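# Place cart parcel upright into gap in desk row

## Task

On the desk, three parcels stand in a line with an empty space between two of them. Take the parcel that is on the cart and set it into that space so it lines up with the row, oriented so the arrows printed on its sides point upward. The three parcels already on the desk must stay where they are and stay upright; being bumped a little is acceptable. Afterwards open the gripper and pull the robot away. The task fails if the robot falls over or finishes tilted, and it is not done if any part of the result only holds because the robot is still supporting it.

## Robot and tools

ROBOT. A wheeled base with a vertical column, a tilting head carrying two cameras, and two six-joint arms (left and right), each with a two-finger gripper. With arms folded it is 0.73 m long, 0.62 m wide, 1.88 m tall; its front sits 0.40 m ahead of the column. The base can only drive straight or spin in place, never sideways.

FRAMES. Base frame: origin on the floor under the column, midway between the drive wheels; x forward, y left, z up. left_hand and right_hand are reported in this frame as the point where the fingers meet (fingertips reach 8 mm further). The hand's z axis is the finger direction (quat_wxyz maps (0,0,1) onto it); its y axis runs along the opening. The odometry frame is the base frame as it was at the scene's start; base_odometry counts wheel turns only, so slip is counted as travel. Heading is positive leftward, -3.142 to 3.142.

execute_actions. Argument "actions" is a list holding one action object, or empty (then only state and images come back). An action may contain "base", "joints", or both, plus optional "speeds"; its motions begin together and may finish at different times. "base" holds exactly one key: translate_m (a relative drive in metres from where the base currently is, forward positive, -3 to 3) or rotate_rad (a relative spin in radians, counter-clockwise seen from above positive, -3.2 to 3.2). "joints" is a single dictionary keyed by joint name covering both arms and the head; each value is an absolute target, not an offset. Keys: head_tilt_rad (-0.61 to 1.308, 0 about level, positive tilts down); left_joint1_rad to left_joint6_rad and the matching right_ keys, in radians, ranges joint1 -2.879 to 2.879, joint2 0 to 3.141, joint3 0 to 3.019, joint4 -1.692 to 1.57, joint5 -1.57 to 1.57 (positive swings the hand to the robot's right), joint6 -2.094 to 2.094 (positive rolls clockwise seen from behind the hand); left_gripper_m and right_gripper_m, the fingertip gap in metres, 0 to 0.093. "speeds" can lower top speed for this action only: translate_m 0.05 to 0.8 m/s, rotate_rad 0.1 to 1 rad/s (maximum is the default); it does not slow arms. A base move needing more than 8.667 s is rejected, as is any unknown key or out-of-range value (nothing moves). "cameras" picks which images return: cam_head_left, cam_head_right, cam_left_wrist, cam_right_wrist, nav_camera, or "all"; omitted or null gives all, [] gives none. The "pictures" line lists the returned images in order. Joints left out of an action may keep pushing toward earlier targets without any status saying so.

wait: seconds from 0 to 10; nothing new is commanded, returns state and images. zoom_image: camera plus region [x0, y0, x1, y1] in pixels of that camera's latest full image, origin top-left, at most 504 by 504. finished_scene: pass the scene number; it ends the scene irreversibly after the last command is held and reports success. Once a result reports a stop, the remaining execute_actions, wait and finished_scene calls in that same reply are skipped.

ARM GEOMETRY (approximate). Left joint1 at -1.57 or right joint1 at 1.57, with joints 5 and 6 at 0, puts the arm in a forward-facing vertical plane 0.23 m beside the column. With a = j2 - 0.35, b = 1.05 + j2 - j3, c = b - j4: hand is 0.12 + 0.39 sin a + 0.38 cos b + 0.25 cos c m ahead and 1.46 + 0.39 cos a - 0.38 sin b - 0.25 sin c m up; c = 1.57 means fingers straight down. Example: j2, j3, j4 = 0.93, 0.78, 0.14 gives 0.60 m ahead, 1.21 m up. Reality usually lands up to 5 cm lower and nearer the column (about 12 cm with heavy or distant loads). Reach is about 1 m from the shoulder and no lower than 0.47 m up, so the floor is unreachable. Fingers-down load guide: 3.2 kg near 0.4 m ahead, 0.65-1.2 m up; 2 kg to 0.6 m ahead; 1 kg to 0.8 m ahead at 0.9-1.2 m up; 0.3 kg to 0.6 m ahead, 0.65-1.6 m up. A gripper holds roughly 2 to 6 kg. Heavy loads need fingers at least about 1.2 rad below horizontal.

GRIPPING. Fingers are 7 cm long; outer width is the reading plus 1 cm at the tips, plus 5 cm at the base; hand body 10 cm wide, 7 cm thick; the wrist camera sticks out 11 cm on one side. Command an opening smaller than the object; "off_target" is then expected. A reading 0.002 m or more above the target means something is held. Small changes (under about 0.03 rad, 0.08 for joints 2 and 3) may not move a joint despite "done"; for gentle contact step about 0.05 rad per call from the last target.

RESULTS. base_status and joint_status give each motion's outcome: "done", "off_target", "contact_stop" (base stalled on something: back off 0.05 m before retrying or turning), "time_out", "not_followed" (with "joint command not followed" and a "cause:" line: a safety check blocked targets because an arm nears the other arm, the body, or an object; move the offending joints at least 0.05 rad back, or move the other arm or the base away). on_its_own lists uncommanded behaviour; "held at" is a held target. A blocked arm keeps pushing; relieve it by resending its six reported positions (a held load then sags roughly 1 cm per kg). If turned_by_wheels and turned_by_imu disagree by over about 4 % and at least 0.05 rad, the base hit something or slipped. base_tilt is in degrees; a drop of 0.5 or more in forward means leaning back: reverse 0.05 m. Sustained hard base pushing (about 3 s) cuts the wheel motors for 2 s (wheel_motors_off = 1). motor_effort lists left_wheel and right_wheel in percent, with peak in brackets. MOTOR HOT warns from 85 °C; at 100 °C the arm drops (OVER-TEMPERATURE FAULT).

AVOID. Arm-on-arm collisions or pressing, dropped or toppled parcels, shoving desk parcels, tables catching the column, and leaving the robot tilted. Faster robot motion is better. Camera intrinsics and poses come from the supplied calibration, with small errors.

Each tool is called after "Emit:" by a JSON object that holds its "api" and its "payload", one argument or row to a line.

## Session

Emit:
{"api": "execute_actions", "payload": {
  "actions": []
}}

Scene clock: 0.00 s.
base_odometry: x=+0.000 y=+0.000 heading=+0.000 (m, m, rad; odometry frame)
turned_by_wheels: +0.000 (rad since the last result)
turned_by_imu: +0.000 (rad since the last result)
base_tilt: forward=+0.4 right=+0.2 (deg)
base_status: not commanded
joint_positions: head_tilt_rad=+0.883 left_joint1_rad=-1.553 left_joint2_rad=+0.856 left_joint3_rad=+0.412 left_joint4_rad=-0.941 left_joint5_rad=+0.030 left_joint6_rad=-0.002 left_gripper_m=+0.095 right_joint1_rad=+1.567 right_joint2_rad=+0.908 right_joint3_rad=+0.374 right_joint4_rad=-0.991 right_joint5_rad=+0.033 right_joint6_rad=+0.009 right_gripper_m=+0.095
joint_status: not commanded
wheel_motors_off: 0
motor_effort: left_wheel=-1 right_wheel=+2 (%)
left_hand: x=+0.1557 y=+0.2232 z=+1.2513 quat_wxyz=(+0.418, +0.015, -0.909, +0.008) (m; base frame)
right_hand: x=+0.1180 y=-0.2318 z=+1.2676 quat_wxyz=(+0.480, +0.002, -0.877, +0.018) (m; base frame)
pictures: cam_head_left, cam_head_right, cam_left_wrist, cam_right_wrist, nav_camera
camera_calibration (this result's frames):
cam_head_left: T_world_to_cam=[[-0.000596702, -0.99999, -0.00451115, 0.0477138], [-0.804339, 0.00316034, -0.594163, 0.96979], [0.594171, 0.00327396, -0.804332, 1.13508], [0, 0, 0, 1]] pos_world=[0.105635, 0.0409322, 1.48941]
cam_head_right: T_world_to_cam=[[0.0194484, -0.999789, -0.00656542, -0.019339], [-0.804551, -0.0117513, -0.593768, 0.964268], [0.593566, 0.01683, -0.80461, 1.13668], [0, 0, 0, 1]] pos_world=[0.101486, -0.0271338, 1.48701]
cam_left_wrist: T_world_to_cam=[[0.0463382, -0.998865, 0.0110615, 0.200423], [-0.0707766, 0.00776255, 0.997462, -1.2375], [-0.996415, -0.0470035, -0.0703366, 0.377211], [0, 0, 0, 1]] pos_world=[0.278986, 0.227532, 1.25867]
cam_right_wrist: T_world_to_cam=[[0.0182101, -0.999198, 0.0356651, -0.275565], [0.0533207, 0.0365907, 0.997907, -1.25327], [-0.998411, -0.0162703, 0.0539442, 0.169635], [0, 0, 0, 1]] pos_world=[0.241209, -0.226726, 1.25133]
Images, in order (width x height): cam_head_left 504x504, cam_head_right 504x504, cam_left_wrist 504x504, cam_right_wrist 504x504, nav_camera 504x504.

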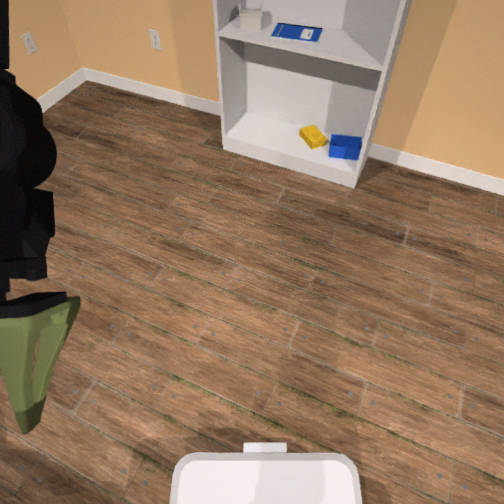

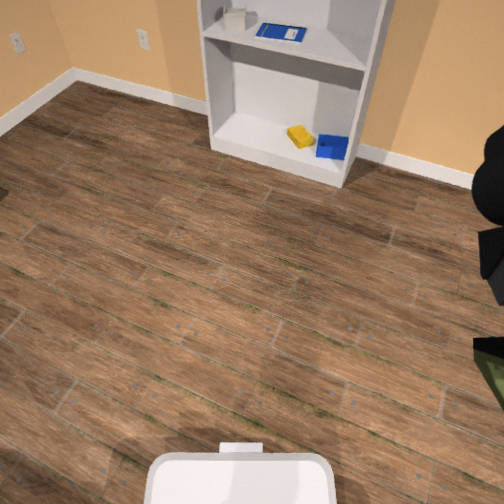

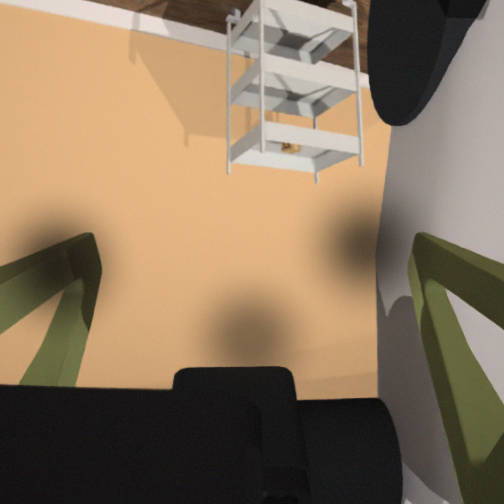

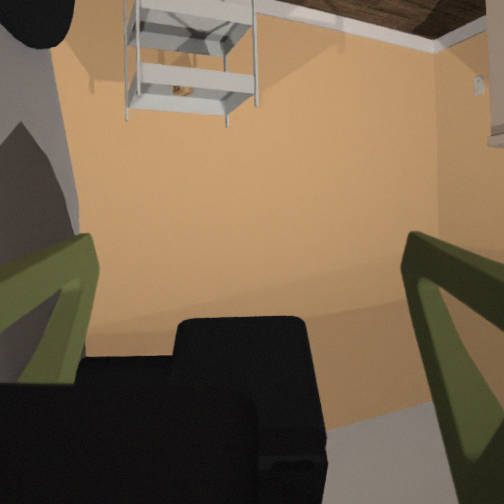

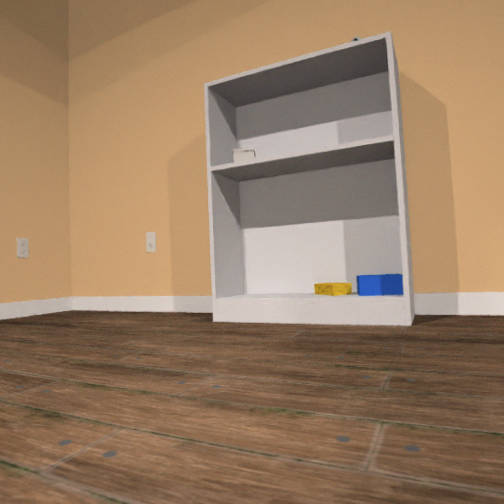

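Emit:
{"api": "execute_actions", "payload": {
  "actions": [
    {"base":{"rotate_rad":1.25},"joints":{"head_tilt_rad":0.45}}
  ],
  "cameras": ["cam_head_left"]
}}

Emit:
{"api": "execute_actions", "payload": {
  "actions": [
    {"base":{"rotate_rad":1.9},"joints":{"head_tilt_rad":0.6}}
  ],
  "cameras": ["cam_head_left","cam_head_right"]
}}

Scene clock: 8.43 s.
base_odometry: x=+0.000 y=+0.000 heading=+1.249 (m, m, rad; odometry frame)
turned_by_wheels: +1.249 (rad since the last result)
turned_by_imu: +1.235 (rad since the last result)
base_tilt: forward=+0.5 right=+0.1 (deg)
base_status: done
joint_positions: head_tilt_rad=+0.469 left_joint1_rad=-1.553 left_joint2_rad=+0.856 left_joint3_rad=+0.412 left_joint4_rad=-0.941 left_joint5_rad=+0.030 left_joint6_rad=-0.002 left_gripper_m=+0.095 right_joint1_rad=+1.567 right_joint2_rad=+0.908 right_joint3_rad=+0.374 right_joint4_rad=-0.991 right_joint5_rad=+0.033 right_joint6_rad=+0.009 right_gripper_m=+0.095
joint_status: all done
wheel_motors_off: 0
motor_effort: left_wheel=-1(27) right_wheel=+1(59) (%)
left_hand: x=+0.1557 y=+0.2232 z=+1.2513 quat_wxyz=(+0.418, +0.015, -0.909, +0.008) (m; base frame)
right_hand: x=+0.1180 y=-0.2318 z=+1.2676 quat_wxyz=(+0.480, +0.002, -0.877, +0.018) (m; base frame)
pictures: cam_head_left
camera_calibration (this result's frames):
cam_head_left: T_world_to_cam=[[0.00127083, -0.99999, -0.00436939, 0.0474021], [-0.496895, 0.00316034, -0.867805, 1.37583], [0.86781, 0.00327396, -0.496886, 0.647933], [0, 0, 0, 1]] pos_world=[0.121299, 0.0409322, 1.51611]
Images, in order (width x height): cam_head_left 504x504.

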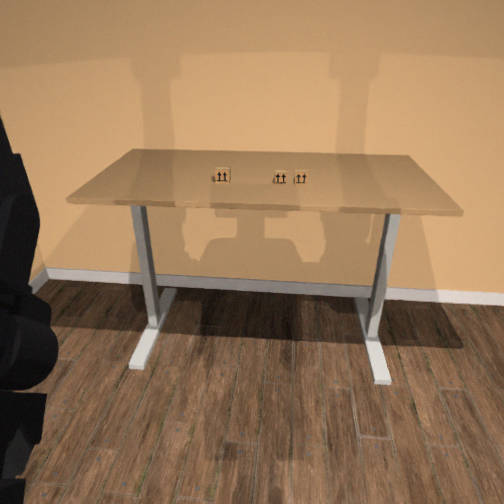

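Scene clock: 11.70 s.
base_odometry: x=+0.000 y=+0.000 heading=-3.134 (m, m, rad; odometry frame)
turned_by_wheels: +1.899 (rad since the last result)
turned_by_imu: +1.882 (rad since the last result)
base_tilt: forward=+0.5 right=+0.0 (deg)
base_status: done
joint_positions: head_tilt_rad=+0.603 left_joint1_rad=-1.553 left_joint2_rad=+0.856 left_joint3_rad=+0.412 left_joint4_rad=-0.941 left_joint5_rad=+0.030 left_joint6_rad=-0.002 left_gripper_m=+0.095 right_joint1_rad=+1.567 right_joint2_rad=+0.908 right_joint3_rad=+0.374 right_joint4_rad=-0.991 right_joint5_rad=+0.033 right_joint6_rad=+0.009 right_gripper_m=+0.095
joint_status: all done
wheel_motors_off: 0
motor_effort: left_wheel=-1(26) right_wheel=+1(35) (%)
left_hand: x=+0.1557 y=+0.2232 z=+1.2513 quat_wxyz=(+0.418, +0.015, -0.909, +0.008) (m; base frame)
right_hand: x=+0.1180 y=-0.2318 z=+1.2676 quat_wxyz=(+0.480, +0.002, -0.877, +0.018) (m; base frame)
pictures: cam_head_left, cam_head_right
camera_calibration (this result's frames):
cam_head_left: T_world_to_cam=[[0.000671739, -0.99999, -0.00450059, 0.0476341], [-0.609075, 0.00316034, -0.793107, 1.2664], [0.793113, 0.00327396, -0.609066, 0.824426], [0, 0, 0, 1]] pos_world=[0.117438, 0.0409322, 1.50673]
cam_head_right: T_world_to_cam=[[0.020505, -0.999789, -0.000941809, -0.0280522], [-0.609387, -0.0117513, -0.792786, 1.261], [0.792608, 0.01683, -0.6095, 0.826256], [0, 0, 0, 1]] pos_world=[0.114114, -0.0271338, 1.50328]
Images, in order (width x height): cam_head_left 504x504, cam_head_right 504x504.

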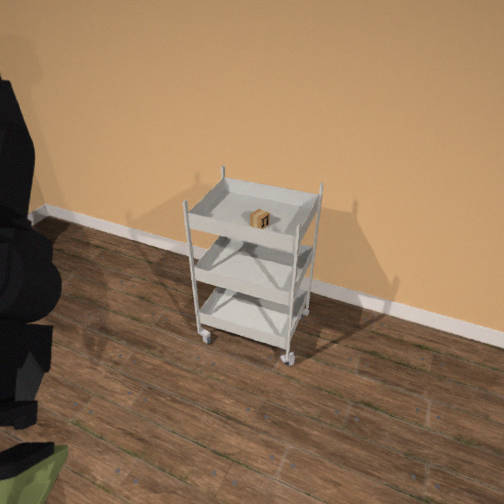

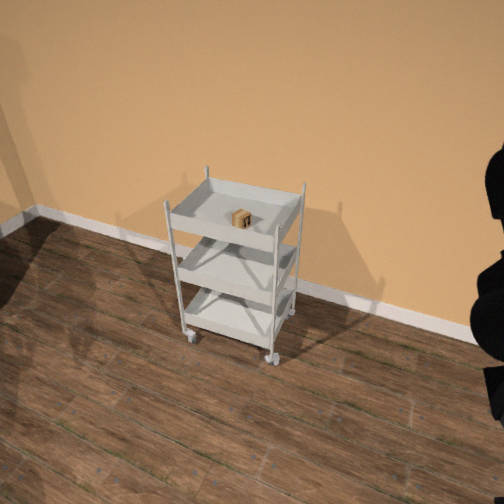

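Emit:
{"api": "zoom_image", "payload": {
  "camera": "cam_head_left",
  "region": [235,195,285,240]
}}

Region (235, 195, 285, 240) of cam_head_left's 504x504 image, scaled by 10.080, with more detail than that image has; it fills the top 454 rows of this view, and the rest is white.

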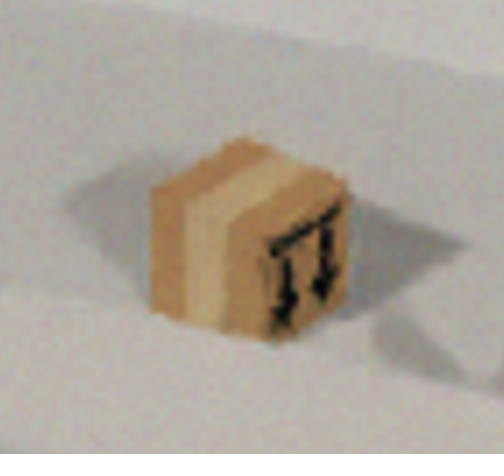

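Emit:
{"api": "execute_actions", "payload": {
  "actions": [
    {"base":{"rotate_rad":-0.155},"joints":{"left_joint1_rad":-1.57,"left_joint2_rad":1.6,"left_joint3_rad":1.1,"left_joint4_rad":0.3,"left_joint5_rad":0,"left_joint6_rad":0,"head_tilt_rad":1.0}}
  ],
  "cameras": []
}}

Emit:
{"api": "execute_actions", "payload": {
  "actions": [
    {"base":{"translate_m":0.76}}
  ],
  "cameras": ["cam_head_left","cam_head_right","cam_left_wrist"]
}}

Scene clock: 30.83 s.
base_odometry: x=+0.000 y=+0.000 heading=+2.994 (m, m, rad; odometry frame)
turned_by_wheels: -0.154 (rad since the last result)
turned_by_imu: -0.153 (rad since the last result)
base_tilt: forward=+0.7 right=+0.2 (deg)
base_status: done
joint_positions: head_tilt_rad=+1.000 left_joint1_rad=-1.569 left_joint2_rad=+1.606 left_joint3_rad=+1.098 left_joint4_rad=+0.292 left_joint5_rad=+0.002 left_joint6_rad=-0.002 left_gripper_m=+0.095 right_joint1_rad=+1.567 right_joint2_rad=+0.908 right_joint3_rad=+0.374 right_joint4_rad=-0.991 right_joint5_rad=+0.033 right_joint6_rad=+0.009 right_gripper_m=+0.095
joint_status: all done
wheel_motors_off: 0
motor_effort: left_wheel=+1(21) right_wheel=-2(31) (%)
left_hand: x=+0.5703 y=+0.2255 z=+0.9575 quat_wxyz=(-0.153, +0.001, -0.988, +0.000) (m; base frame)
right_hand: x=+0.1180 y=-0.2318 z=+1.2676 quat_wxyz=(+0.480, +0.002, -0.877, +0.018) (m; base frame)
pictures: none
No camera images: the call's "cameras" was empty. Leave "cameras" out to get every camera's image.

Scene clock: 33.67 s.
base_odometry: x=-0.752 y=+0.111 heading=+2.995 (m, m, rad; odometry frame)
turned_by_wheels: +0.001 (rad since the last result)
turned_by_imu: +0.000 (rad since the last result)
base_tilt: forward=+0.6 right=+0.2 (deg)
base_status: done
joint_positions: head_tilt_rad=+1.001 left_joint1_rad=-1.569 left_joint2_rad=+1.604 left_joint3_rad=+1.102 left_joint4_rad=+0.293 left_joint5_rad=+0.002 left_joint6_rad=-0.002 left_gripper_m=+0.095 right_joint1_rad=+1.567 right_joint2_rad=+0.908 right_joint3_rad=+0.376 right_joint4_rad=-0.991 right_joint5_rad=+0.033 right_joint6_rad=+0.009 right_gripper_m=+0.095
joint_status: not commanded
wheel_motors_off: 0
motor_effort: left_wheel=+0(56) right_wheel=-1(57) (%)
left_hand: x=+0.5739 y=+0.2255 z=+0.9588 quat_wxyz=(-0.156, +0.001, -0.988, +0.000) (m; base frame)
right_hand: x=+0.1190 y=-0.2318 z=+1.2672 quat_wxyz=(+0.479, +0.002, -0.878, +0.018) (m; base frame)
pictures: cam_head_left, cam_head_right, cam_left_wrist
camera_calibration (this result's frames):
cam_head_left: T_world_to_cam=[[-0.00112231, -0.99999, -0.00440987, 0.0475841], [-0.868545, 0.00316034, -0.495599, 0.821213], [0.495608, 0.00327396, -0.86854, 1.23889], [0, 0, 0, 1]] pos_world=[0.0993098, 0.0409322, 1.48323]
cam_head_right: T_world_to_cam=[[0.0185428, -0.999789, -0.00880379, -0.0158466], [-0.868709, -0.0117513, -0.495183, 0.815655], [0.494975, 0.01683, -0.868744, 1.24037], [0, 0, 0, 1]] pos_world=[0.0949071, -0.0271338, 1.48133]
cam_left_wrist: T_world_to_cam=[[-0.000807436, -0.999869, 0.0161786, 0.208914], [-0.947719, 0.0059278, 0.31905, 0.237994], [-0.319104, -0.0150752, -0.9476, 1.21865], [0, 0, 0, 1]] pos_world=[0.614596, 0.225847, 1.07548]
Images, in order (width x height): cam_head_left 504x504, cam_head_right 504x504, cam_left_wrist 504x504.

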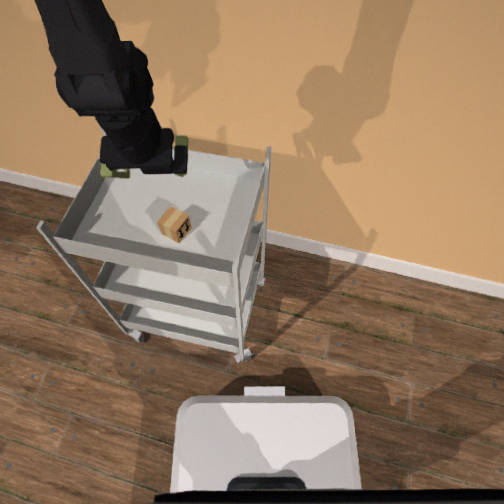

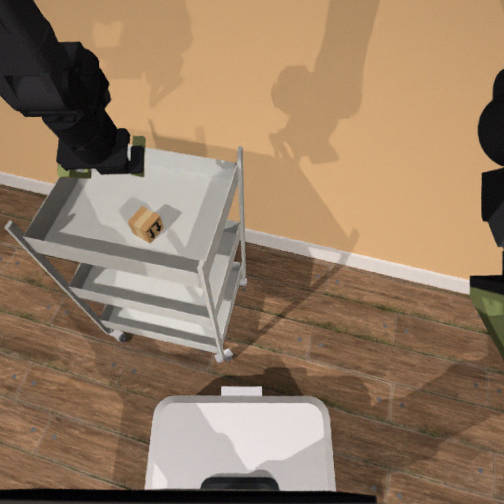

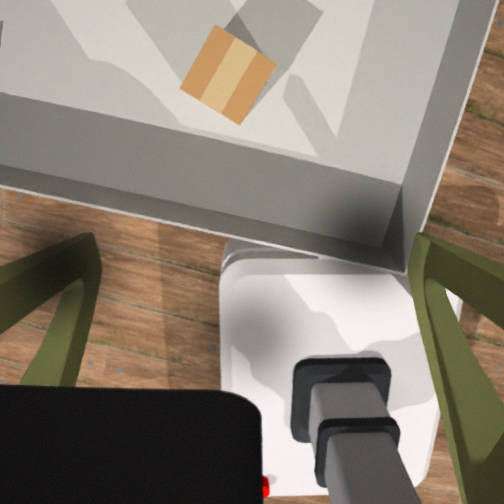

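Emit:
{"api": "execute_actions", "payload": {
  "actions": [
    {"base":{"translate_m":0.04},"joints":{"left_joint1_rad":-1.558,"left_joint2_rad":2.12,"left_joint3_rad":1.83,"left_joint4_rad":-0.23,"left_joint6_rad":0.55}}
  ],
  "cameras": ["cam_head_left","cam_left_wrist"]
}}

Scene clock: 46.27 s.
base_odometry: x=-0.791 y=+0.117 heading=+2.995 (m, m, rad; odometry frame)
turned_by_wheels: +0.000 (rad since the last result)
turned_by_imu: +0.000 (rad since the last result)
base_tilt: forward=+0.6 right=+0.2 (deg)
base_status: done
joint_positions: head_tilt_rad=+1.001 left_joint1_rad=-1.564 left_joint2_rad=+2.114 left_joint3_rad=+1.824 left_joint4_rad=-0.232 left_joint5_rad=+0.002 left_joint6_rad=+0.542 left_gripper_m=+0.095 right_joint1_rad=+1.567 right_joint2_rad=+0.908 right_joint3_rad=+0.377 right_joint4_rad=-0.991 right_joint5_rad=+0.033 right_joint6_rad=+0.009 right_gripper_m=+0.095
joint_status: all done
wheel_motors_off: 0
motor_effort: left_wheel=+0(32) right_wheel=+0(38) (%)
left_hand: x=+0.5901 y=+0.2304 z=+0.7635 quat_wxyz=(+0.000, -0.266, -0.964, -0.002) (m; base frame)
right_hand: x=+0.1194 y=-0.2318 z=+1.2671 quat_wxyz=(+0.479, +0.002, -0.878, +0.018) (m; base frame)
pictures: cam_head_left, cam_left_wrist
camera_calibration (this result's frames):
cam_head_left: T_world_to_cam=[[-0.00112326, -0.99999, -0.00440963, 0.0475837], [-0.868652, 0.00316034, -0.495412, 0.82093], [0.495421, 0.00327396, -0.868647, 1.23906], [0, 0, 0, 1]] pos_world=[0.0992976, 0.0409322, 1.48322]
cam_left_wrist: T_world_to_cam=[[-0.511467, -0.859235, 0.0108455, 0.490017], [-0.68628, 0.416045, 0.596596, -0.145044], [-0.517128, 0.297696, -0.802469, 0.972862], [0, 0, 0, 1]] pos_world=[0.654181, 0.191768, 0.861909]
Images, in order (width x height): cam_head_left 504x504, cam_left_wrist 504x504.

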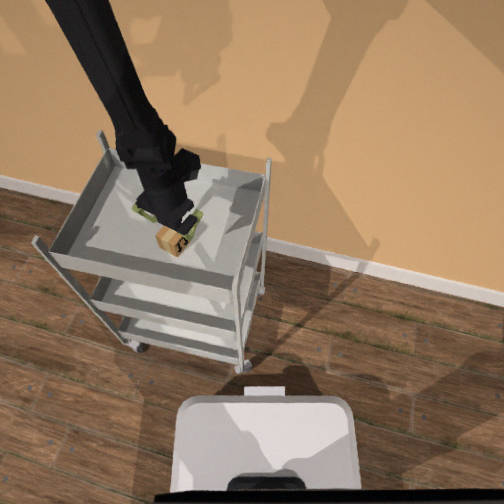

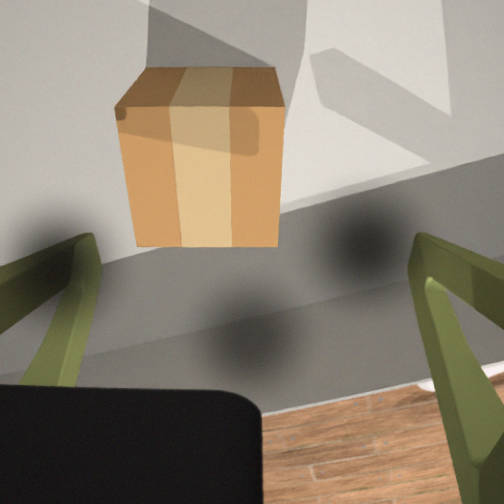

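Emit:
{"api": "execute_actions", "payload": {
  "actions": [
    {"joints":{"left_joint1_rad":-1.54,"left_joint2_rad":2.23,"left_joint3_rad":1.98,"left_joint4_rad":-0.27}}
  ],
  "cameras": ["cam_left_wrist"]
}}

Scene clock: 51.60 s.
base_odometry: x=-0.791 y=+0.117 heading=+2.995 (m, m, rad; odometry frame)
turned_by_wheels: +0.000 (rad since the last result)
turned_by_imu: +0.000 (rad since the last result)
base_tilt: forward=+0.5 right=+0.0 (deg)
base_status: not commanded
joint_positions: head_tilt_rad=+1.001 left_joint1_rad=-1.540 left_joint2_rad=+2.232 left_joint3_rad=+1.964 left_joint4_rad=-0.266 left_joint5_rad=+0.002 left_joint6_rad=+0.542 left_gripper_m=+0.095 right_joint1_rad=+1.567 right_joint2_rad=+0.908 right_joint3_rad=+0.377 right_joint4_rad=-0.991 right_joint5_rad=+0.033 right_joint6_rad=+0.009 right_gripper_m=+0.095
joint_status: all done
wheel_motors_off: 0
motor_effort: left_wheel=+0(0) right_wheel=+0(1) (%)
left_hand: x=+0.5838 y=+0.2516 z=+0.7220 quat_wxyz=(+0.008, -0.260, -0.965, -0.011) (m; base frame)
right_hand: x=+0.1194 y=-0.2318 z=+1.2671 quat_wxyz=(+0.479, +0.002, -0.878, +0.018) (m; base frame)
pictures: cam_left_wrist
camera_calibration (this result's frames):
cam_left_wrist: T_world_to_cam=[[-0.501041, -0.865423, -0.000734969, 0.509285], [-0.684007, 0.395488, 0.612963, -0.1415], [-0.530182, 0.307622, -0.790111, 0.926175], [0, 0, 0, 1]] pos_world=[0.649427, 0.211797, 0.81889]
Images, in order (width x height): cam_left_wrist 504x504.

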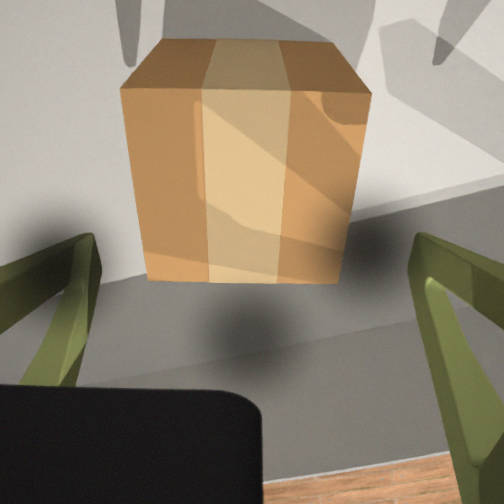

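Emit:
{"api": "execute_actions", "payload": {
  "actions": [
    {"base":{"translate_m":0.015}}
  ],
  "cameras": []
}}

Emit:
{"api": "execute_actions", "payload": {
  "actions": [
    {"joints":{"left_joint2_rad":2.39,"left_joint3_rad":2.19,"left_joint4_rad":-0.32}}
  ],
  "cameras": ["cam_left_wrist"]
}}

Emit:
{"api": "execute_actions", "payload": {
  "actions": [
    {"joints":{"left_gripper_m":0.04}}
  ],
  "cameras": ["cam_left_wrist"]
}}

Scene clock: 59.57 s.
base_odometry: x=-0.806 y=+0.119 heading=+2.995 (m, m, rad; odometry frame)
turned_by_wheels: +0.000 (rad since the last result)
turned_by_imu: +0.000 (rad since the last result)
base_tilt: forward=+0.6 right=+0.1 (deg)
base_status: done
joint_positions: head_tilt_rad=+1.001 left_joint1_rad=-1.540 left_joint2_rad=+2.231 left_joint3_rad=+1.970 left_joint4_rad=-0.267 left_joint5_rad=+0.002 left_joint6_rad=+0.542 left_gripper_m=+0.095 right_joint1_rad=+1.567 right_joint2_rad=+0.908 right_joint3_rad=+0.376 right_joint4_rad=-0.991 right_joint5_rad=+0.033 right_joint6_rad=+0.009 right_gripper_m=+0.095
joint_status: not commanded
wheel_motors_off: 0
motor_effort: left_wheel=+0(31) right_wheel=+0(39) (%)
left_hand: x=+0.5879 y=+0.2516 z=+0.7230 quat_wxyz=(+0.005, -0.260, -0.965, -0.011) (m; base frame)
right_hand: x=+0.1190 y=-0.2318 z=+1.2672 quat_wxyz=(+0.479, +0.002, -0.878, +0.018) (m; base frame)
pictures: none
No camera images: the call's "cameras" was empty. Leave "cameras" out to get every camera's image.

Scene clock: 60.57 s.
base_odometry: x=-0.806 y=+0.119 heading=+2.995 (m, m, rad; odometry frame)
turned_by_wheels: +0.000 (rad since the last result)
turned_by_imu: +0.000 (rad since the last result)
base_tilt: forward=+0.5 right=+0.3 (deg)
base_status: not commanded
joint_positions: head_tilt_rad=+1.001 left_joint1_rad=-1.540 left_joint2_rad=+2.374 left_joint3_rad=+2.173 left_joint4_rad=-0.317 left_joint5_rad=-0.001 left_joint6_rad=+0.544 left_gripper_m=+0.095 right_joint1_rad=+1.567 right_joint2_rad=+0.908 right_joint3_rad=+0.374 right_joint4_rad=-0.991 right_joint5_rad=+0.033 right_joint6_rad=+0.009 right_gripper_m=+0.095
joint_status: all done
wheel_motors_off: 0
motor_effort: left_wheel=+1(4) right_wheel=-1(4) (%)
left_hand: x=+0.5914 y=+0.2534 z=+0.6787 quat_wxyz=(+0.001, -0.261, -0.965, -0.014) (m; base frame)
right_hand: x=+0.1182 y=-0.2318 z=+1.2675 quat_wxyz=(+0.480, +0.002, -0.877, +0.018) (m; base frame)
pictures: cam_left_wrist
camera_calibration (this result's frames):
cam_left_wrist: T_world_to_cam=[[-0.502962, -0.864234, -0.011378, 0.52271], [-0.692535, 0.395092, 0.60357, -0.098865], [-0.51713, 0.311453, -0.797229, 0.891552], [0, 0, 0, 1]] pos_world=[0.655484, 0.213128, 0.77639]
Images, in order (width x height): cam_left_wrist 504x504.

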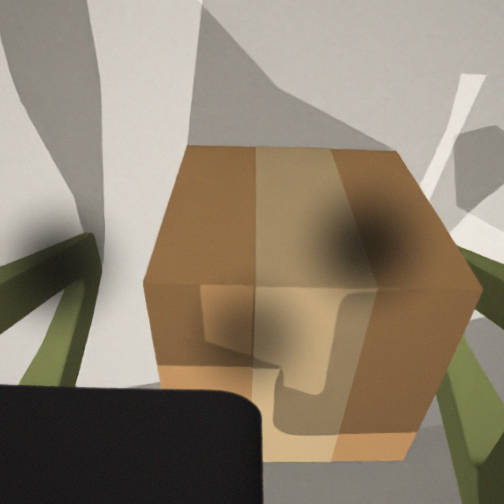

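Scene clock: 61.17 s.
base_odometry: x=-0.806 y=+0.119 heading=+2.995 (m, m, rad; odometry frame)
turned_by_wheels: +0.000 (rad since the last result)
turned_by_imu: +0.000 (rad since the last result)
base_tilt: forward=+0.6 right=+0.2 (deg)
base_status: not commanded
joint_positions: head_tilt_rad=+1.001 left_joint1_rad=-1.540 left_joint2_rad=+2.374 left_joint3_rad=+2.173 left_joint4_rad=-0.317 left_joint5_rad=-0.001 left_joint6_rad=+0.544 left_gripper_m=+0.054 right_joint1_rad=+1.567 right_joint2_rad=+0.908 right_joint3_rad=+0.374 right_joint4_rad=-0.991 right_joint5_rad=+0.033 right_joint6_rad=+0.009 right_gripper_m=+0.095
joint_status: left_gripper_m off_target (ended at +0.054, target +0.040)
wheel_motors_off: 0
motor_effort: left_wheel=+1(1) right_wheel=-2(1) (%)
left_hand: x=+0.5911 y=+0.2530 z=+0.6785 quat_wxyz=(+0.001, -0.261, -0.965, -0.014) (m; base frame)
right_hand: x=+0.1182 y=-0.2318 z=+1.2675 quat_wxyz=(+0.480, +0.002, -0.877, +0.018) (m; base frame)
pictures: cam_left_wrist
camera_calibration (this result's frames):
cam_left_wrist: T_world_to_cam=[[-0.503124, -0.864149, -0.0105689, 0.521724], [-0.692237, 0.395652, 0.603546, -0.0990881], [-0.517373, 0.310975, -0.797258, 0.891665], [0, 0, 0, 1]] pos_world=[0.655223, 0.212767, 0.776206]
Images, in order (width x height): cam_left_wrist 504x504.

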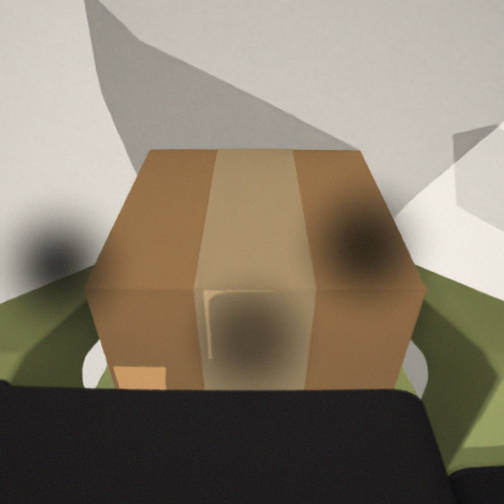

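Emit:
{"api": "execute_actions", "payload": {
  "actions": [
    {"joints":{"left_joint2_rad":2.05,"left_joint3_rad":1.75,"left_joint4_rad":-0.22}}
  ],
  "cameras": []
}}

Emit:
{"api": "execute_actions", "payload": {
  "actions": [
    {"base":{"translate_m":-0.2},"joints":{"left_joint1_rad":-1.57,"left_joint2_rad":1.2,"left_joint3_rad":0.75,"left_joint4_rad":0.2,"left_joint6_rad":0,"head_tilt_rad":0.6}}
  ],
  "cameras": []
}}

Emit:
{"api": "execute_actions", "payload": {
  "actions": [
    {"base":{"rotate_rad":-2.52}}
  ],
  "cameras": []
}}

Emit:
{"api": "execute_actions", "payload": {
  "actions": [
    {"base":{"translate_m":1.02},"joints":{"left_joint4_rad":1.38,"left_joint2_rad":1.6,"left_joint3_rad":1.12}}
  ],
  "cameras": []
}}

Emit:
{"api": "execute_actions", "payload": {
  "actions": [
    {"base":{"rotate_rad":0.70}}
  ],
  "cameras": ["cam_head_left","cam_head_right","cam_left_wrist"]
}}

Scene clock: 86.00 s.
base_odometry: x=-0.806 y=+0.119 heading=+2.995 (m, m, rad; odometry frame)
turned_by_wheels: +0.000 (rad since the last result)
turned_by_imu: +0.000 (rad since the last result)
base_tilt: forward=+0.6 right=+0.2 (deg)
base_status: not commanded
joint_positions: head_tilt_rad=+1.001 left_joint1_rad=-1.540 left_joint2_rad=+2.048 left_joint3_rad=+1.752 left_joint4_rad=-0.221 left_joint5_rad=-0.001 left_joint6_rad=+0.544 left_gripper_m=+0.054 right_joint1_rad=+1.567 right_joint2_rad=+0.908 right_joint3_rad=+0.374 right_joint4_rad=-0.991 right_joint5_rad=+0.033 right_joint6_rad=+0.009 right_gripper_m=+0.095
joint_status: all done
wheel_motors_off: 0
motor_effort: left_wheel=+1(1) right_wheel=-1(1) (%)
left_hand: x=+0.5925 y=+0.2501 z=+0.7881 quat_wxyz=(+0.001, -0.261, -0.965, -0.014) (m; base frame)
right_hand: x=+0.1182 y=-0.2318 z=+1.2675 quat_wxyz=(+0.480, +0.002, -0.877, +0.018) (m; base frame)
pictures: none
No camera images: the call's "cameras" was empty. Leave "cameras" out to get every camera's image.

Scene clock: 87.67 s.
base_odometry: x=-0.609 y=+0.090 heading=+2.994 (m, m, rad; odometry frame)
turned_by_wheels: -0.001 (rad since the last result)
turned_by_imu: -0.001 (rad since the last result)
base_tilt: forward=+0.7 right=+0.3 (deg)
base_status: done
joint_positions: head_tilt_rad=+0.617 left_joint1_rad=-1.573 left_joint2_rad=+1.202 left_joint3_rad=+0.740 left_joint4_rad=+0.194 left_joint5_rad=-0.001 left_joint6_rad=+0.008 left_gripper_m=+0.054 right_joint1_rad=+1.567 right_joint2_rad=+0.908 right_joint3_rad=+0.371 right_joint4_rad=-0.991 right_joint5_rad=+0.033 right_joint6_rad=+0.009 right_gripper_m=+0.095
joint_status: all done
wheel_motors_off: 0
motor_effort: left_wheel=-1(35) right_wheel=+0(56) (%)
left_hand: x=+0.5000 y=+0.2236 z=+1.0892 quat_wxyz=(-0.127, -0.004, -0.992, +0.000) (m; base frame)
right_hand: x=+0.1166 y=-0.2318 z=+1.2682 quat_wxyz=(+0.481, +0.002, -0.877, +0.018) (m; base frame)
pictures: none
No camera images: the call's "cameras" was empty. Leave "cameras" out to get every camera's image.

Scene clock: 91.50 s.
base_odometry: x=-0.609 y=+0.090 heading=+0.475 (m, m, rad; odometry frame)
turned_by_wheels: -2.519 (rad since the last result)
turned_by_imu: -2.490 (rad since the last result)
base_tilt: forward=+0.7 right=+0.3 (deg)
base_status: done
joint_positions: head_tilt_rad=+0.617 left_joint1_rad=-1.570 left_joint2_rad=+1.202 left_joint3_rad=+0.744 left_joint4_rad=+0.194 left_joint5_rad=-0.001 left_joint6_rad=+0.008 left_gripper_m=+0.054 right_joint1_rad=+1.567 right_joint2_rad=+0.908 right_joint3_rad=+0.373 right_joint4_rad=-0.991 right_joint5_rad=+0.033 right_joint6_rad=+0.009 right_gripper_m=+0.095
joint_status: not commanded
wheel_motors_off: 0
motor_effort: left_wheel=+0(43) right_wheel=-1(57) (%)
left_hand: x=+0.5026 y=+0.2248 z=+1.0896 quat_wxyz=(-0.130, -0.004, -0.992, -0.001) (m; base frame)
right_hand: x=+0.1176 y=-0.2318 z=+1.2678 quat_wxyz=(+0.480, +0.002, -0.877, +0.018) (m; base frame)
pictures: none
No camera images: the call's "cameras" was empty. Leave "cameras" out to get every camera's image.

Scene clock: 94.60 s.
base_odometry: x=+0.299 y=+0.556 heading=+0.475 (m, m, rad; odometry frame)
turned_by_wheels: +0.000 (rad since the last result)
turned_by_imu: -0.001 (rad since the last result)
base_tilt: forward=+0.5 right=+0.2 (deg)
base_status: done
joint_positions: head_tilt_rad=+0.617 left_joint1_rad=-1.570 left_joint2_rad=+1.613 left_joint3_rad=+1.113 left_joint4_rad=+1.364 left_joint5_rad=-0.001 left_joint6_rad=+0.008 left_gripper_m=+0.054 right_joint1_rad=+1.567 right_joint2_rad=+0.908 right_joint3_rad=+0.376 right_joint4_rad=-0.991 right_joint5_rad=+0.033 right_joint6_rad=+0.009 right_gripper_m=+0.095
joint_status: all done
wheel_motors_off: 0
motor_effort: left_wheel=+0(52) right_wheel=+0(64) (%)
left_hand: x=+0.7420 y=+0.2249 z=+1.1448 quat_wxyz=(-0.640, -0.003, -0.769, -0.003) (m; base frame)
right_hand: x=+0.1192 y=-0.2318 z=+1.2671 quat_wxyz=(+0.479, +0.002, -0.878, +0.018) (m; base frame)
pictures: none
No camera images: the call's "cameras" was empty. Leave "cameras" out to get every camera's image.

Scene clock: 96.57 s.
base_odometry: x=+0.299 y=+0.556 heading=+1.174 (m, m, rad; odometry frame)
turned_by_wheels: +0.700 (rad since the last result)
turned_by_imu: +0.690 (rad since the last result)
base_tilt: forward=+0.7 right=+0.3 (deg)
base_status: done
joint_positions: head_tilt_rad=+0.617 left_joint1_rad=-1.565 left_joint2_rad=+1.613 left_joint3_rad=+1.113 left_joint4_rad=+1.364 left_joint5_rad=-0.001 left_joint6_rad=+0.008 left_gripper_m=+0.054 right_joint1_rad=+1.567 right_joint2_rad=+0.908 right_joint3_rad=+0.376 right_joint4_rad=-0.991 right_joint5_rad=+0.033 right_joint6_rad=+0.009 right_gripper_m=+0.095
joint_status: not commanded
wheel_motors_off: 0
motor_effort: left_wheel=-1(45) right_wheel=+1(44) (%)
left_hand: x=+0.7420 y=+0.2283 z=+1.1448 quat_wxyz=(-0.640, -0.003, -0.769, -0.006) (m; base frame)
right_hand: x=+0.1192 y=-0.2318 z=+1.2671 quat_wxyz=(+0.479, +0.002, -0.878, +0.018) (m; base frame)
pictures: cam_head_left, cam_head_right, cam_left_wrist
camera_calibration (this result's frames):
cam_head_left: T_world_to_cam=[[0.000612111, -0.99999, -0.00450909, 0.0476501], [-0.619519, 0.00316034, -0.784975, 1.2544], [0.784982, 0.00327396, -0.619511, 0.840917], [0, 0, 0, 1]] pos_world=[0.116992, 0.0409322, 1.50585]
cam_head_right: T_world_to_cam=[[0.0204908, -0.999789, -0.00121313, -0.0276337], [-0.619827, -0.0117513, -0.78465, 1.24899], [0.784471, 0.01683, -0.619937, 0.842736], [0, 0, 0, 1]] pos_world=[0.113623, -0.0271338, 1.50243]
cam_left_wrist: T_world_to_cam=[[-0.0126134, -0.999884, -0.00852911, 0.245925], [-0.732051, 0.0150445, -0.681084, 1.32072], [0.681133, -0.00234707, -0.732156, 0.456915], [0, 0, 0, 1]] pos_world=[0.658715, 0.227099, 1.23615]
Images, in order (width x height): cam_head_left 504x504, cam_head_right 504x504, cam_left_wrist 504x504.

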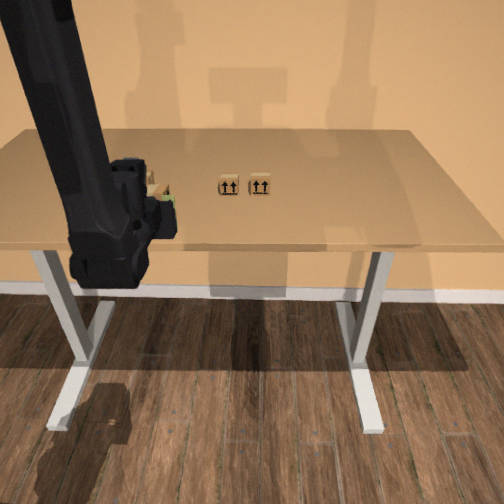

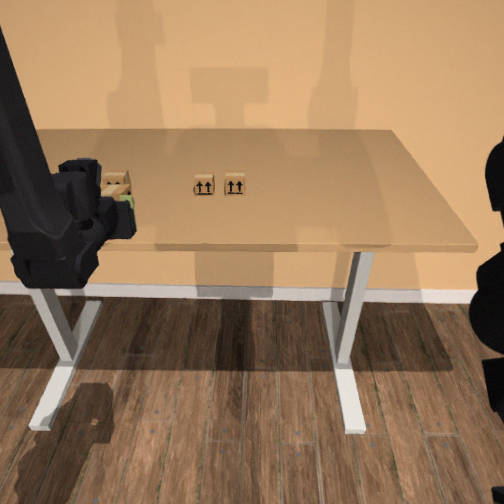

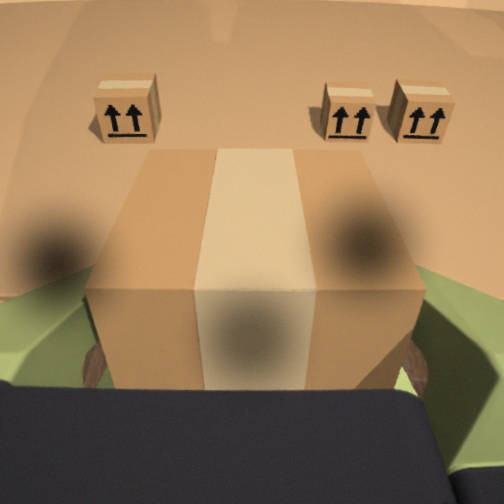

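Emit:
{"api": "execute_actions", "payload": {
  "actions": [
    {"base":{"translate_m":0.19},"joints":{"left_joint1_rad":-1.57,"left_joint2_rad":1.9,"left_joint3_rad":1.43,"head_tilt_rad":0.75}}
  ],
  "cameras": ["cam_head_left","cam_left_wrist"]
}}

Emit:
{"api": "execute_actions", "payload": {
  "actions": [
    {"joints":{"left_joint2_rad":1.98,"left_joint3_rad":1.51}}
  ],
  "cameras": []
}}

Emit:
{"api": "execute_actions", "payload": {
  "actions": [
    {"joints":{"left_joint2_rad":2.04,"left_joint3_rad":1.57}}
  ],
  "cameras": ["cam_head_left","cam_left_wrist"]
}}

Scene clock: 109.50 s.
base_odometry: x=+0.372 y=+0.732 heading=+1.176 (m, m, rad; odometry frame)
turned_by_wheels: +0.001 (rad since the last result)
turned_by_imu: +0.001 (rad since the last result)
base_tilt: forward=+0.7 right=+0.2 (deg)
base_status: done
joint_positions: head_tilt_rad=+0.753 left_joint1_rad=-1.567 left_joint2_rad=+1.906 left_joint3_rad=+1.423 left_joint4_rad=+1.368 left_joint5_rad=-0.001 left_joint6_rad=+0.008 left_gripper_m=+0.054 right_joint1_rad=+1.567 right_joint2_rad=+0.908 right_joint3_rad=+0.376 right_joint4_rad=-0.991 right_joint5_rad=+0.033 right_joint6_rad=+0.009 right_gripper_m=+0.095
joint_status: all done
wheel_motors_off: 0
motor_effort: left_wheel=+0(47) right_wheel=-1(65) (%)
left_hand: x=+0.7670 y=+0.2273 z=+1.0391 quat_wxyz=(-0.648, -0.003, -0.762, -0.005) (m; base frame)
right_hand: x=+0.1188 y=-0.2318 z=+1.2673 quat_wxyz=(+0.479, +0.002, -0.878, +0.018) (m; base frame)
pictures: cam_head_left, cam_left_wrist
camera_calibration (this result's frames):
cam_head_left: T_world_to_cam=[[-0.0000053645, -0.99999, -0.00455044, 0.0477447], [-0.720299, 0.00316034, -0.693657, 1.11881], [0.693664, 0.00327396, -0.720291, 1.00068], [0, 0, 0, 1]] pos_world=[0.111738, 0.0409322, 1.49707]
cam_left_wrist: T_world_to_cam=[[-0.0136867, -0.999883, -0.00686856, 0.243454], [-0.717848, 0.0146075, -0.696047, 1.27182], [0.696066, -0.00459598, -0.717964, 0.336741], [0, 0, 0, 1]] pos_world=[0.681914, 0.226395, 1.12869]
Images, in order (width x height): cam_head_left 504x504, cam_left_wrist 504x504.

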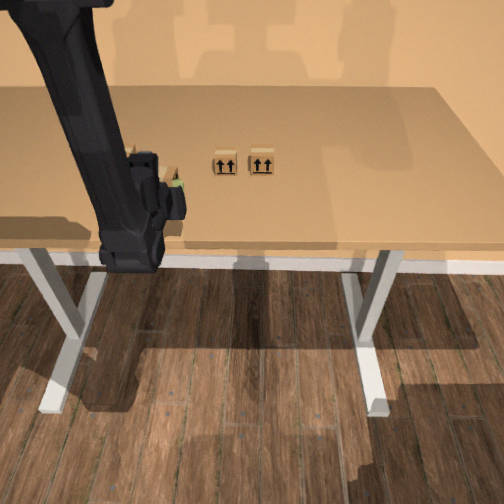

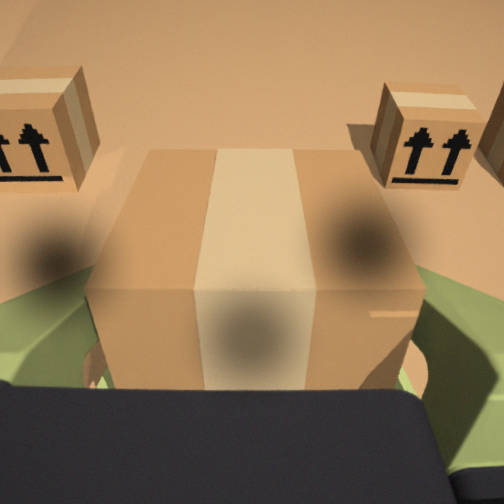

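Scene clock: 110.27 s.
base_odometry: x=+0.372 y=+0.732 heading=+1.176 (m, m, rad; odometry frame)
turned_by_wheels: +0.000 (rad since the last result)
turned_by_imu: +0.000 (rad since the last result)
base_tilt: forward=+0.5 right=+0.0 (deg)
base_status: not commanded
joint_positions: head_tilt_rad=+0.753 left_joint1_rad=-1.567 left_joint2_rad=+1.980 left_joint3_rad=+1.503 left_joint4_rad=+1.368 left_joint5_rad=-0.001 left_joint6_rad=+0.008 left_gripper_m=+0.054 right_joint1_rad=+1.567 right_joint2_rad=+0.908 right_joint3_rad=+0.376 right_joint4_rad=-0.991 right_joint5_rad=+0.033 right_joint6_rad=+0.009 right_gripper_m=+0.095
joint_status: all done
wheel_motors_off: 0
motor_effort: left_wheel=+1(1) right_wheel=-1(2) (%)
left_hand: x=+0.7685 y=+0.2274 z=+1.0117 quat_wxyz=(-0.650, -0.003, -0.760, -0.005) (m; base frame)
right_hand: x=+0.1188 y=-0.2318 z=+1.2673 quat_wxyz=(+0.479, +0.002, -0.878, +0.018) (m; base frame)
pictures: none
No camera images: the call's "cameras" was empty. Leave "cameras" out to get every camera's image.

Scene clock: 111.00 s.
base_odometry: x=+0.372 y=+0.732 heading=+1.176 (m, m, rad; odometry frame)
turned_by_wheels: +0.000 (rad since the last result)
turned_by_imu: +0.000 (rad since the last result)
base_tilt: forward=+0.7 right=+0.2 (deg)
base_status: not commanded
joint_positions: head_tilt_rad=+0.753 left_joint1_rad=-1.567 left_joint2_rad=+2.038 left_joint3_rad=+1.560 left_joint4_rad=+1.368 left_joint5_rad=-0.001 left_joint6_rad=+0.008 left_gripper_m=+0.054 right_joint1_rad=+1.567 right_joint2_rad=+0.908 right_joint3_rad=+0.376 right_joint4_rad=-0.991 right_joint5_rad=+0.033 right_joint6_rad=+0.009 right_gripper_m=+0.095
joint_status: all done
wheel_motors_off: 0
motor_effort: left_wheel=+1(1) right_wheel=-1(1) (%)
left_hand: x=+0.7661 y=+0.2275 z=+0.9894 quat_wxyz=(-0.649, -0.003, -0.761, -0.005) (m; base frame)
right_hand: x=+0.1188 y=-0.2318 z=+1.2673 quat_wxyz=(+0.479, +0.002, -0.878, +0.018) (m; base frame)
pictures: cam_head_left, cam_left_wrist
camera_calibration (this result's frames):
cam_head_left: T_world_to_cam=[[-0.0000053657, -0.99999, -0.00455044, 0.0477447], [-0.720299, 0.00316034, -0.693657, 1.11881], [0.693664, 0.00327396, -0.720292, 1.00069], [0, 0, 0, 1]] pos_world=[0.111738, 0.0409322, 1.49707]
cam_left_wrist: T_world_to_cam=[[-0.01367, -0.999882, -0.00693978, 0.243318], [-0.714654, 0.0146242, -0.699325, 1.23744], [0.699345, -0.00460021, -0.71477, 0.296045], [0, 0, 0, 1]] pos_world=[0.680633, 0.226555, 1.07867]
Images, in order (width x height): cam_head_left 504x504, cam_left_wrist 504x504.

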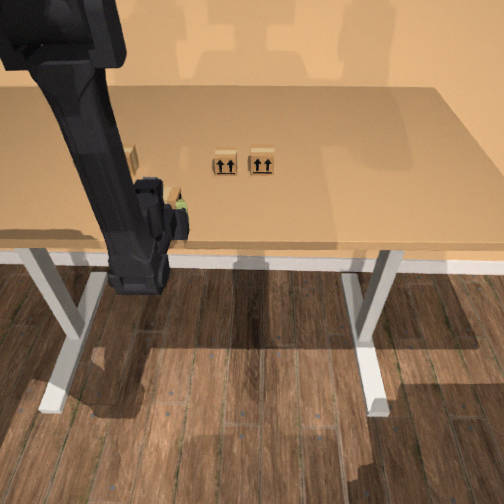

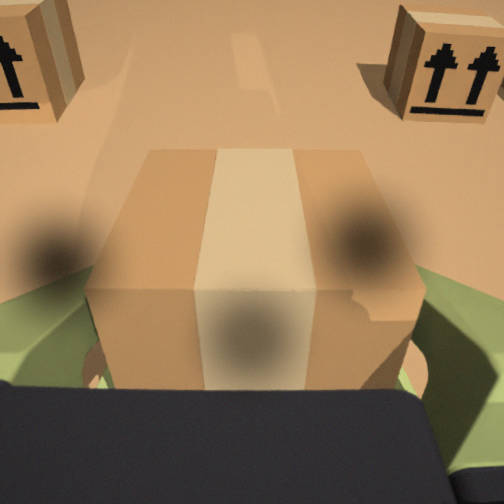

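Emit:
{"api": "execute_actions", "payload": {
  "actions": [
    {"joints":{"left_joint2_rad":2.07}}
  ],
  "cameras": ["cam_left_wrist"]
}}

Emit:
{"api": "execute_actions", "payload": {
  "actions": [
    {"joints":{"left_gripper_m":0.093}}
  ],
  "cameras": ["cam_left_wrist"]
}}

Emit:
{"api": "execute_actions", "payload": {
  "actions": [
    {"base":{"translate_m":-0.08}}
  ],
  "cameras": []
}}

Emit:
{"api": "execute_actions", "payload": {
  "actions": [
    {"joints":{"left_joint2_rad":1.3,"left_joint3_rad":0.9,"left_joint4_rad":1.0}}
  ],
  "cameras": ["cam_head_left","cam_head_right"]
}}

Scene clock: 120.97 s.
base_odometry: x=+0.372 y=+0.732 heading=+1.176 (m, m, rad; odometry frame)
turned_by_wheels: +0.000 (rad since the last result)
turned_by_imu: +0.000 (rad since the last result)
base_tilt: forward=+0.6 right=+0.2 (deg)
base_status: not commanded
joint_positions: head_tilt_rad=+0.753 left_joint1_rad=-1.567 left_joint2_rad=+2.049 left_joint3_rad=+1.560 left_joint4_rad=+1.373 left_joint5_rad=+0.000 left_joint6_rad=+0.011 left_gripper_m=+0.054 right_joint1_rad=+1.567 right_joint2_rad=+0.908 right_joint3_rad=+0.376 right_joint4_rad=-0.991 right_joint5_rad=+0.033 right_joint6_rad=+0.009 right_gripper_m=+0.095
joint_status: all done
wheel_motors_off: 0
motor_effort: left_wheel=+1(1) right_wheel=-1(1) (%)
left_hand: x=+0.7610 y=+0.2274 z=+0.9834 quat_wxyz=(-0.647, -0.004, -0.762, -0.005) (m; base frame)
right_hand: x=+0.1188 y=-0.2318 z=+1.2673 quat_wxyz=(+0.479, +0.002, -0.878, +0.018) (m; base frame)
pictures: cam_left_wrist
camera_calibration (this result's frames):
cam_left_wrist: T_world_to_cam=[[-0.0145033, -0.99985, -0.00941691, 0.246213], [-0.718902, 0.0169728, -0.694904, 1.22789], [0.69496, -0.00330854, -0.719041, 0.302596], [0, 0, 0, 1]] pos_world=[0.676013, 0.226337, 1.07316]
Images, in order (width x height): cam_left_wrist 504x504.

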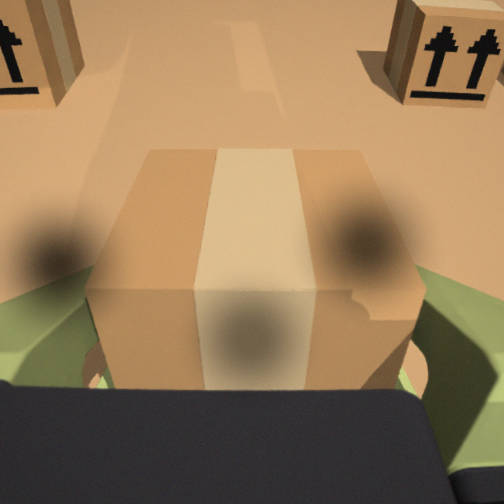

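Scene clock: 121.57 s.
base_odometry: x=+0.372 y=+0.732 heading=+1.176 (m, m, rad; odometry frame)
turned_by_wheels: +0.000 (rad since the last result)
turned_by_imu: +0.000 (rad since the last result)
base_tilt: forward=+0.5 right=+0.3 (deg)
base_status: not commanded
joint_positions: head_tilt_rad=+0.753 left_joint1_rad=-1.567 left_joint2_rad=+2.049 left_joint3_rad=+1.560 left_joint4_rad=+1.374 left_joint5_rad=+0.000 left_joint6_rad=+0.011 left_gripper_m=+0.093 right_joint1_rad=+1.567 right_joint2_rad=+0.908 right_joint3_rad=+0.376 right_joint4_rad=-0.991 right_joint5_rad=+0.033 right_joint6_rad=+0.009 right_gripper_m=+0.095
joint_status: all done
wheel_motors_off: 0
motor_effort: left_wheel=+1(1) right_wheel=-1(2) (%)
left_hand: x=+0.7610 y=+0.2274 z=+0.9836 quat_wxyz=(-0.647, -0.004, -0.762, -0.005) (m; base frame)
right_hand: x=+0.1188 y=-0.2318 z=+1.2673 quat_wxyz=(+0.479, +0.002, -0.878, +0.018) (m; base frame)
pictures: cam_left_wrist
camera_calibration (this result's frames):
cam_left_wrist: T_world_to_cam=[[-0.0144986, -0.99985, -0.00942941, 0.246224], [-0.718372, 0.0169756, -0.695452, 1.22818], [0.695508, -0.00330924, -0.718511, 0.301769], [0, 0, 0, 1]] pos_world=[0.675975, 0.226336, 1.07328]
Images, in order (width x height): cam_left_wrist 504x504.

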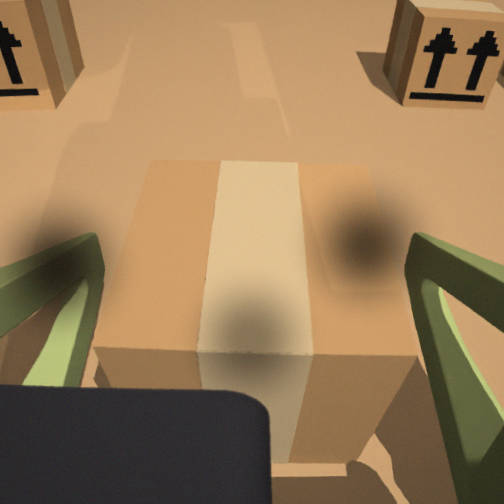

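Scene clock: 122.90 s.
base_odometry: x=+0.341 y=+0.658 heading=+1.174 (m, m, rad; odometry frame)
turned_by_wheels: -0.002 (rad since the last result)
turned_by_imu: -0.002 (rad since the last result)
base_tilt: forward=+0.5 right=+0.2 (deg)
base_status: done
joint_positions: head_tilt_rad=+0.754 left_joint1_rad=-1.567 left_joint2_rad=+2.065 left_joint3_rad=+1.563 left_joint4_rad=+1.374 left_joint5_rad=+0.000 left_joint6_rad=+0.009 left_gripper_m=+0.093 right_joint1_rad=+1.567 right_joint2_rad=+0.907 right_joint3_rad=+0.372 right_joint4_rad=-0.991 right_joint5_rad=+0.033 right_joint6_rad=+0.009 right_gripper_m=+0.095
joint_status: not commanded
wheel_motors_off: 0
motor_effort: left_wheel=-1(40) right_wheel=+1(60) (%)
left_hand: x=+0.7549 y=+0.2271 z=+0.9746 quat_wxyz=(-0.643, -0.004, -0.766, -0.005) (m; base frame)
right_hand: x=+0.1172 y=-0.2318 z=+1.2680 quat_wxyz=(+0.480, +0.002, -0.877, +0.018) (m; base frame)
pictures: none
No camera images: the call's "cameras" was empty. Leave "cameras" out to get every camera's image.

Scene clock: 124.37 s.
base_odometry: x=+0.341 y=+0.658 heading=+1.174 (m, m, rad; odometry frame)
turned_by_wheels: +0.000 (rad since the last result)
turned_by_imu: +0.000 (rad since the last result)
base_tilt: forward=+0.7 right=+0.2 (deg)
base_status: not commanded
joint_positions: head_tilt_rad=+0.754 left_joint1_rad=-1.567 left_joint2_rad=+1.286 left_joint3_rad=+0.907 left_joint4_rad=+1.005 left_joint5_rad=+0.000 left_joint6_rad=+0.009 left_gripper_m=+0.093 right_joint1_rad=+1.567 right_joint2_rad=+0.907 right_joint3_rad=+0.372 right_joint4_rad=-0.991 right_joint5_rad=+0.033 right_joint6_rad=+0.009 right_gripper_m=+0.095
joint_status: all done
wheel_motors_off: 0
motor_effort: left_wheel=-2(2) right_wheel=+2(2) (%)
left_hand: x=+0.7140 y=+0.2264 z=+1.2046 quat_wxyz=(-0.544, -0.004, -0.839, -0.004) (m; base frame)
right_hand: x=+0.1172 y=-0.2318 z=+1.2680 quat_wxyz=(+0.480, +0.002, -0.877, +0.018) (m; base frame)
pictures: cam_head_left, cam_head_right
camera_calibration (this result's frames):
cam_head_left: T_world_to_cam=[[-0.0000088151, -0.99999, -0.00455044, 0.0477449], [-0.720825, 0.00316034, -0.69311, 1.11799], [0.693118, 0.00327396, -0.720817, 1.00152], [0, 0, 0, 1]] pos_world=[0.111705, 0.0409322, 1.49702]
cam_head_right: T_world_to_cam=[[0.0201337, -0.999789, -0.00399747, -0.0233279], [-0.721086, -0.0117513, -0.692746, 1.11252], [0.692553, 0.01683, -0.72117, 1.00323], [0, 0, 0, 1]] pos_world=[0.107902, -0.0271338, 1.4941]
Images, in order (width x height): cam_head_left 504x504, cam_head_right 504x504.

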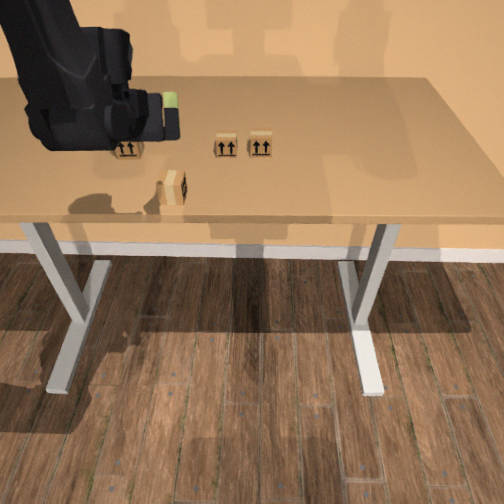

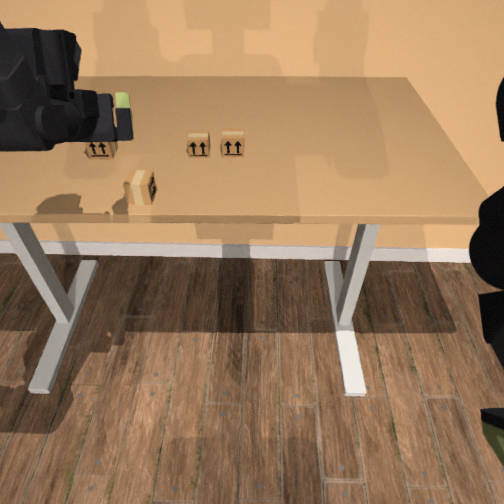

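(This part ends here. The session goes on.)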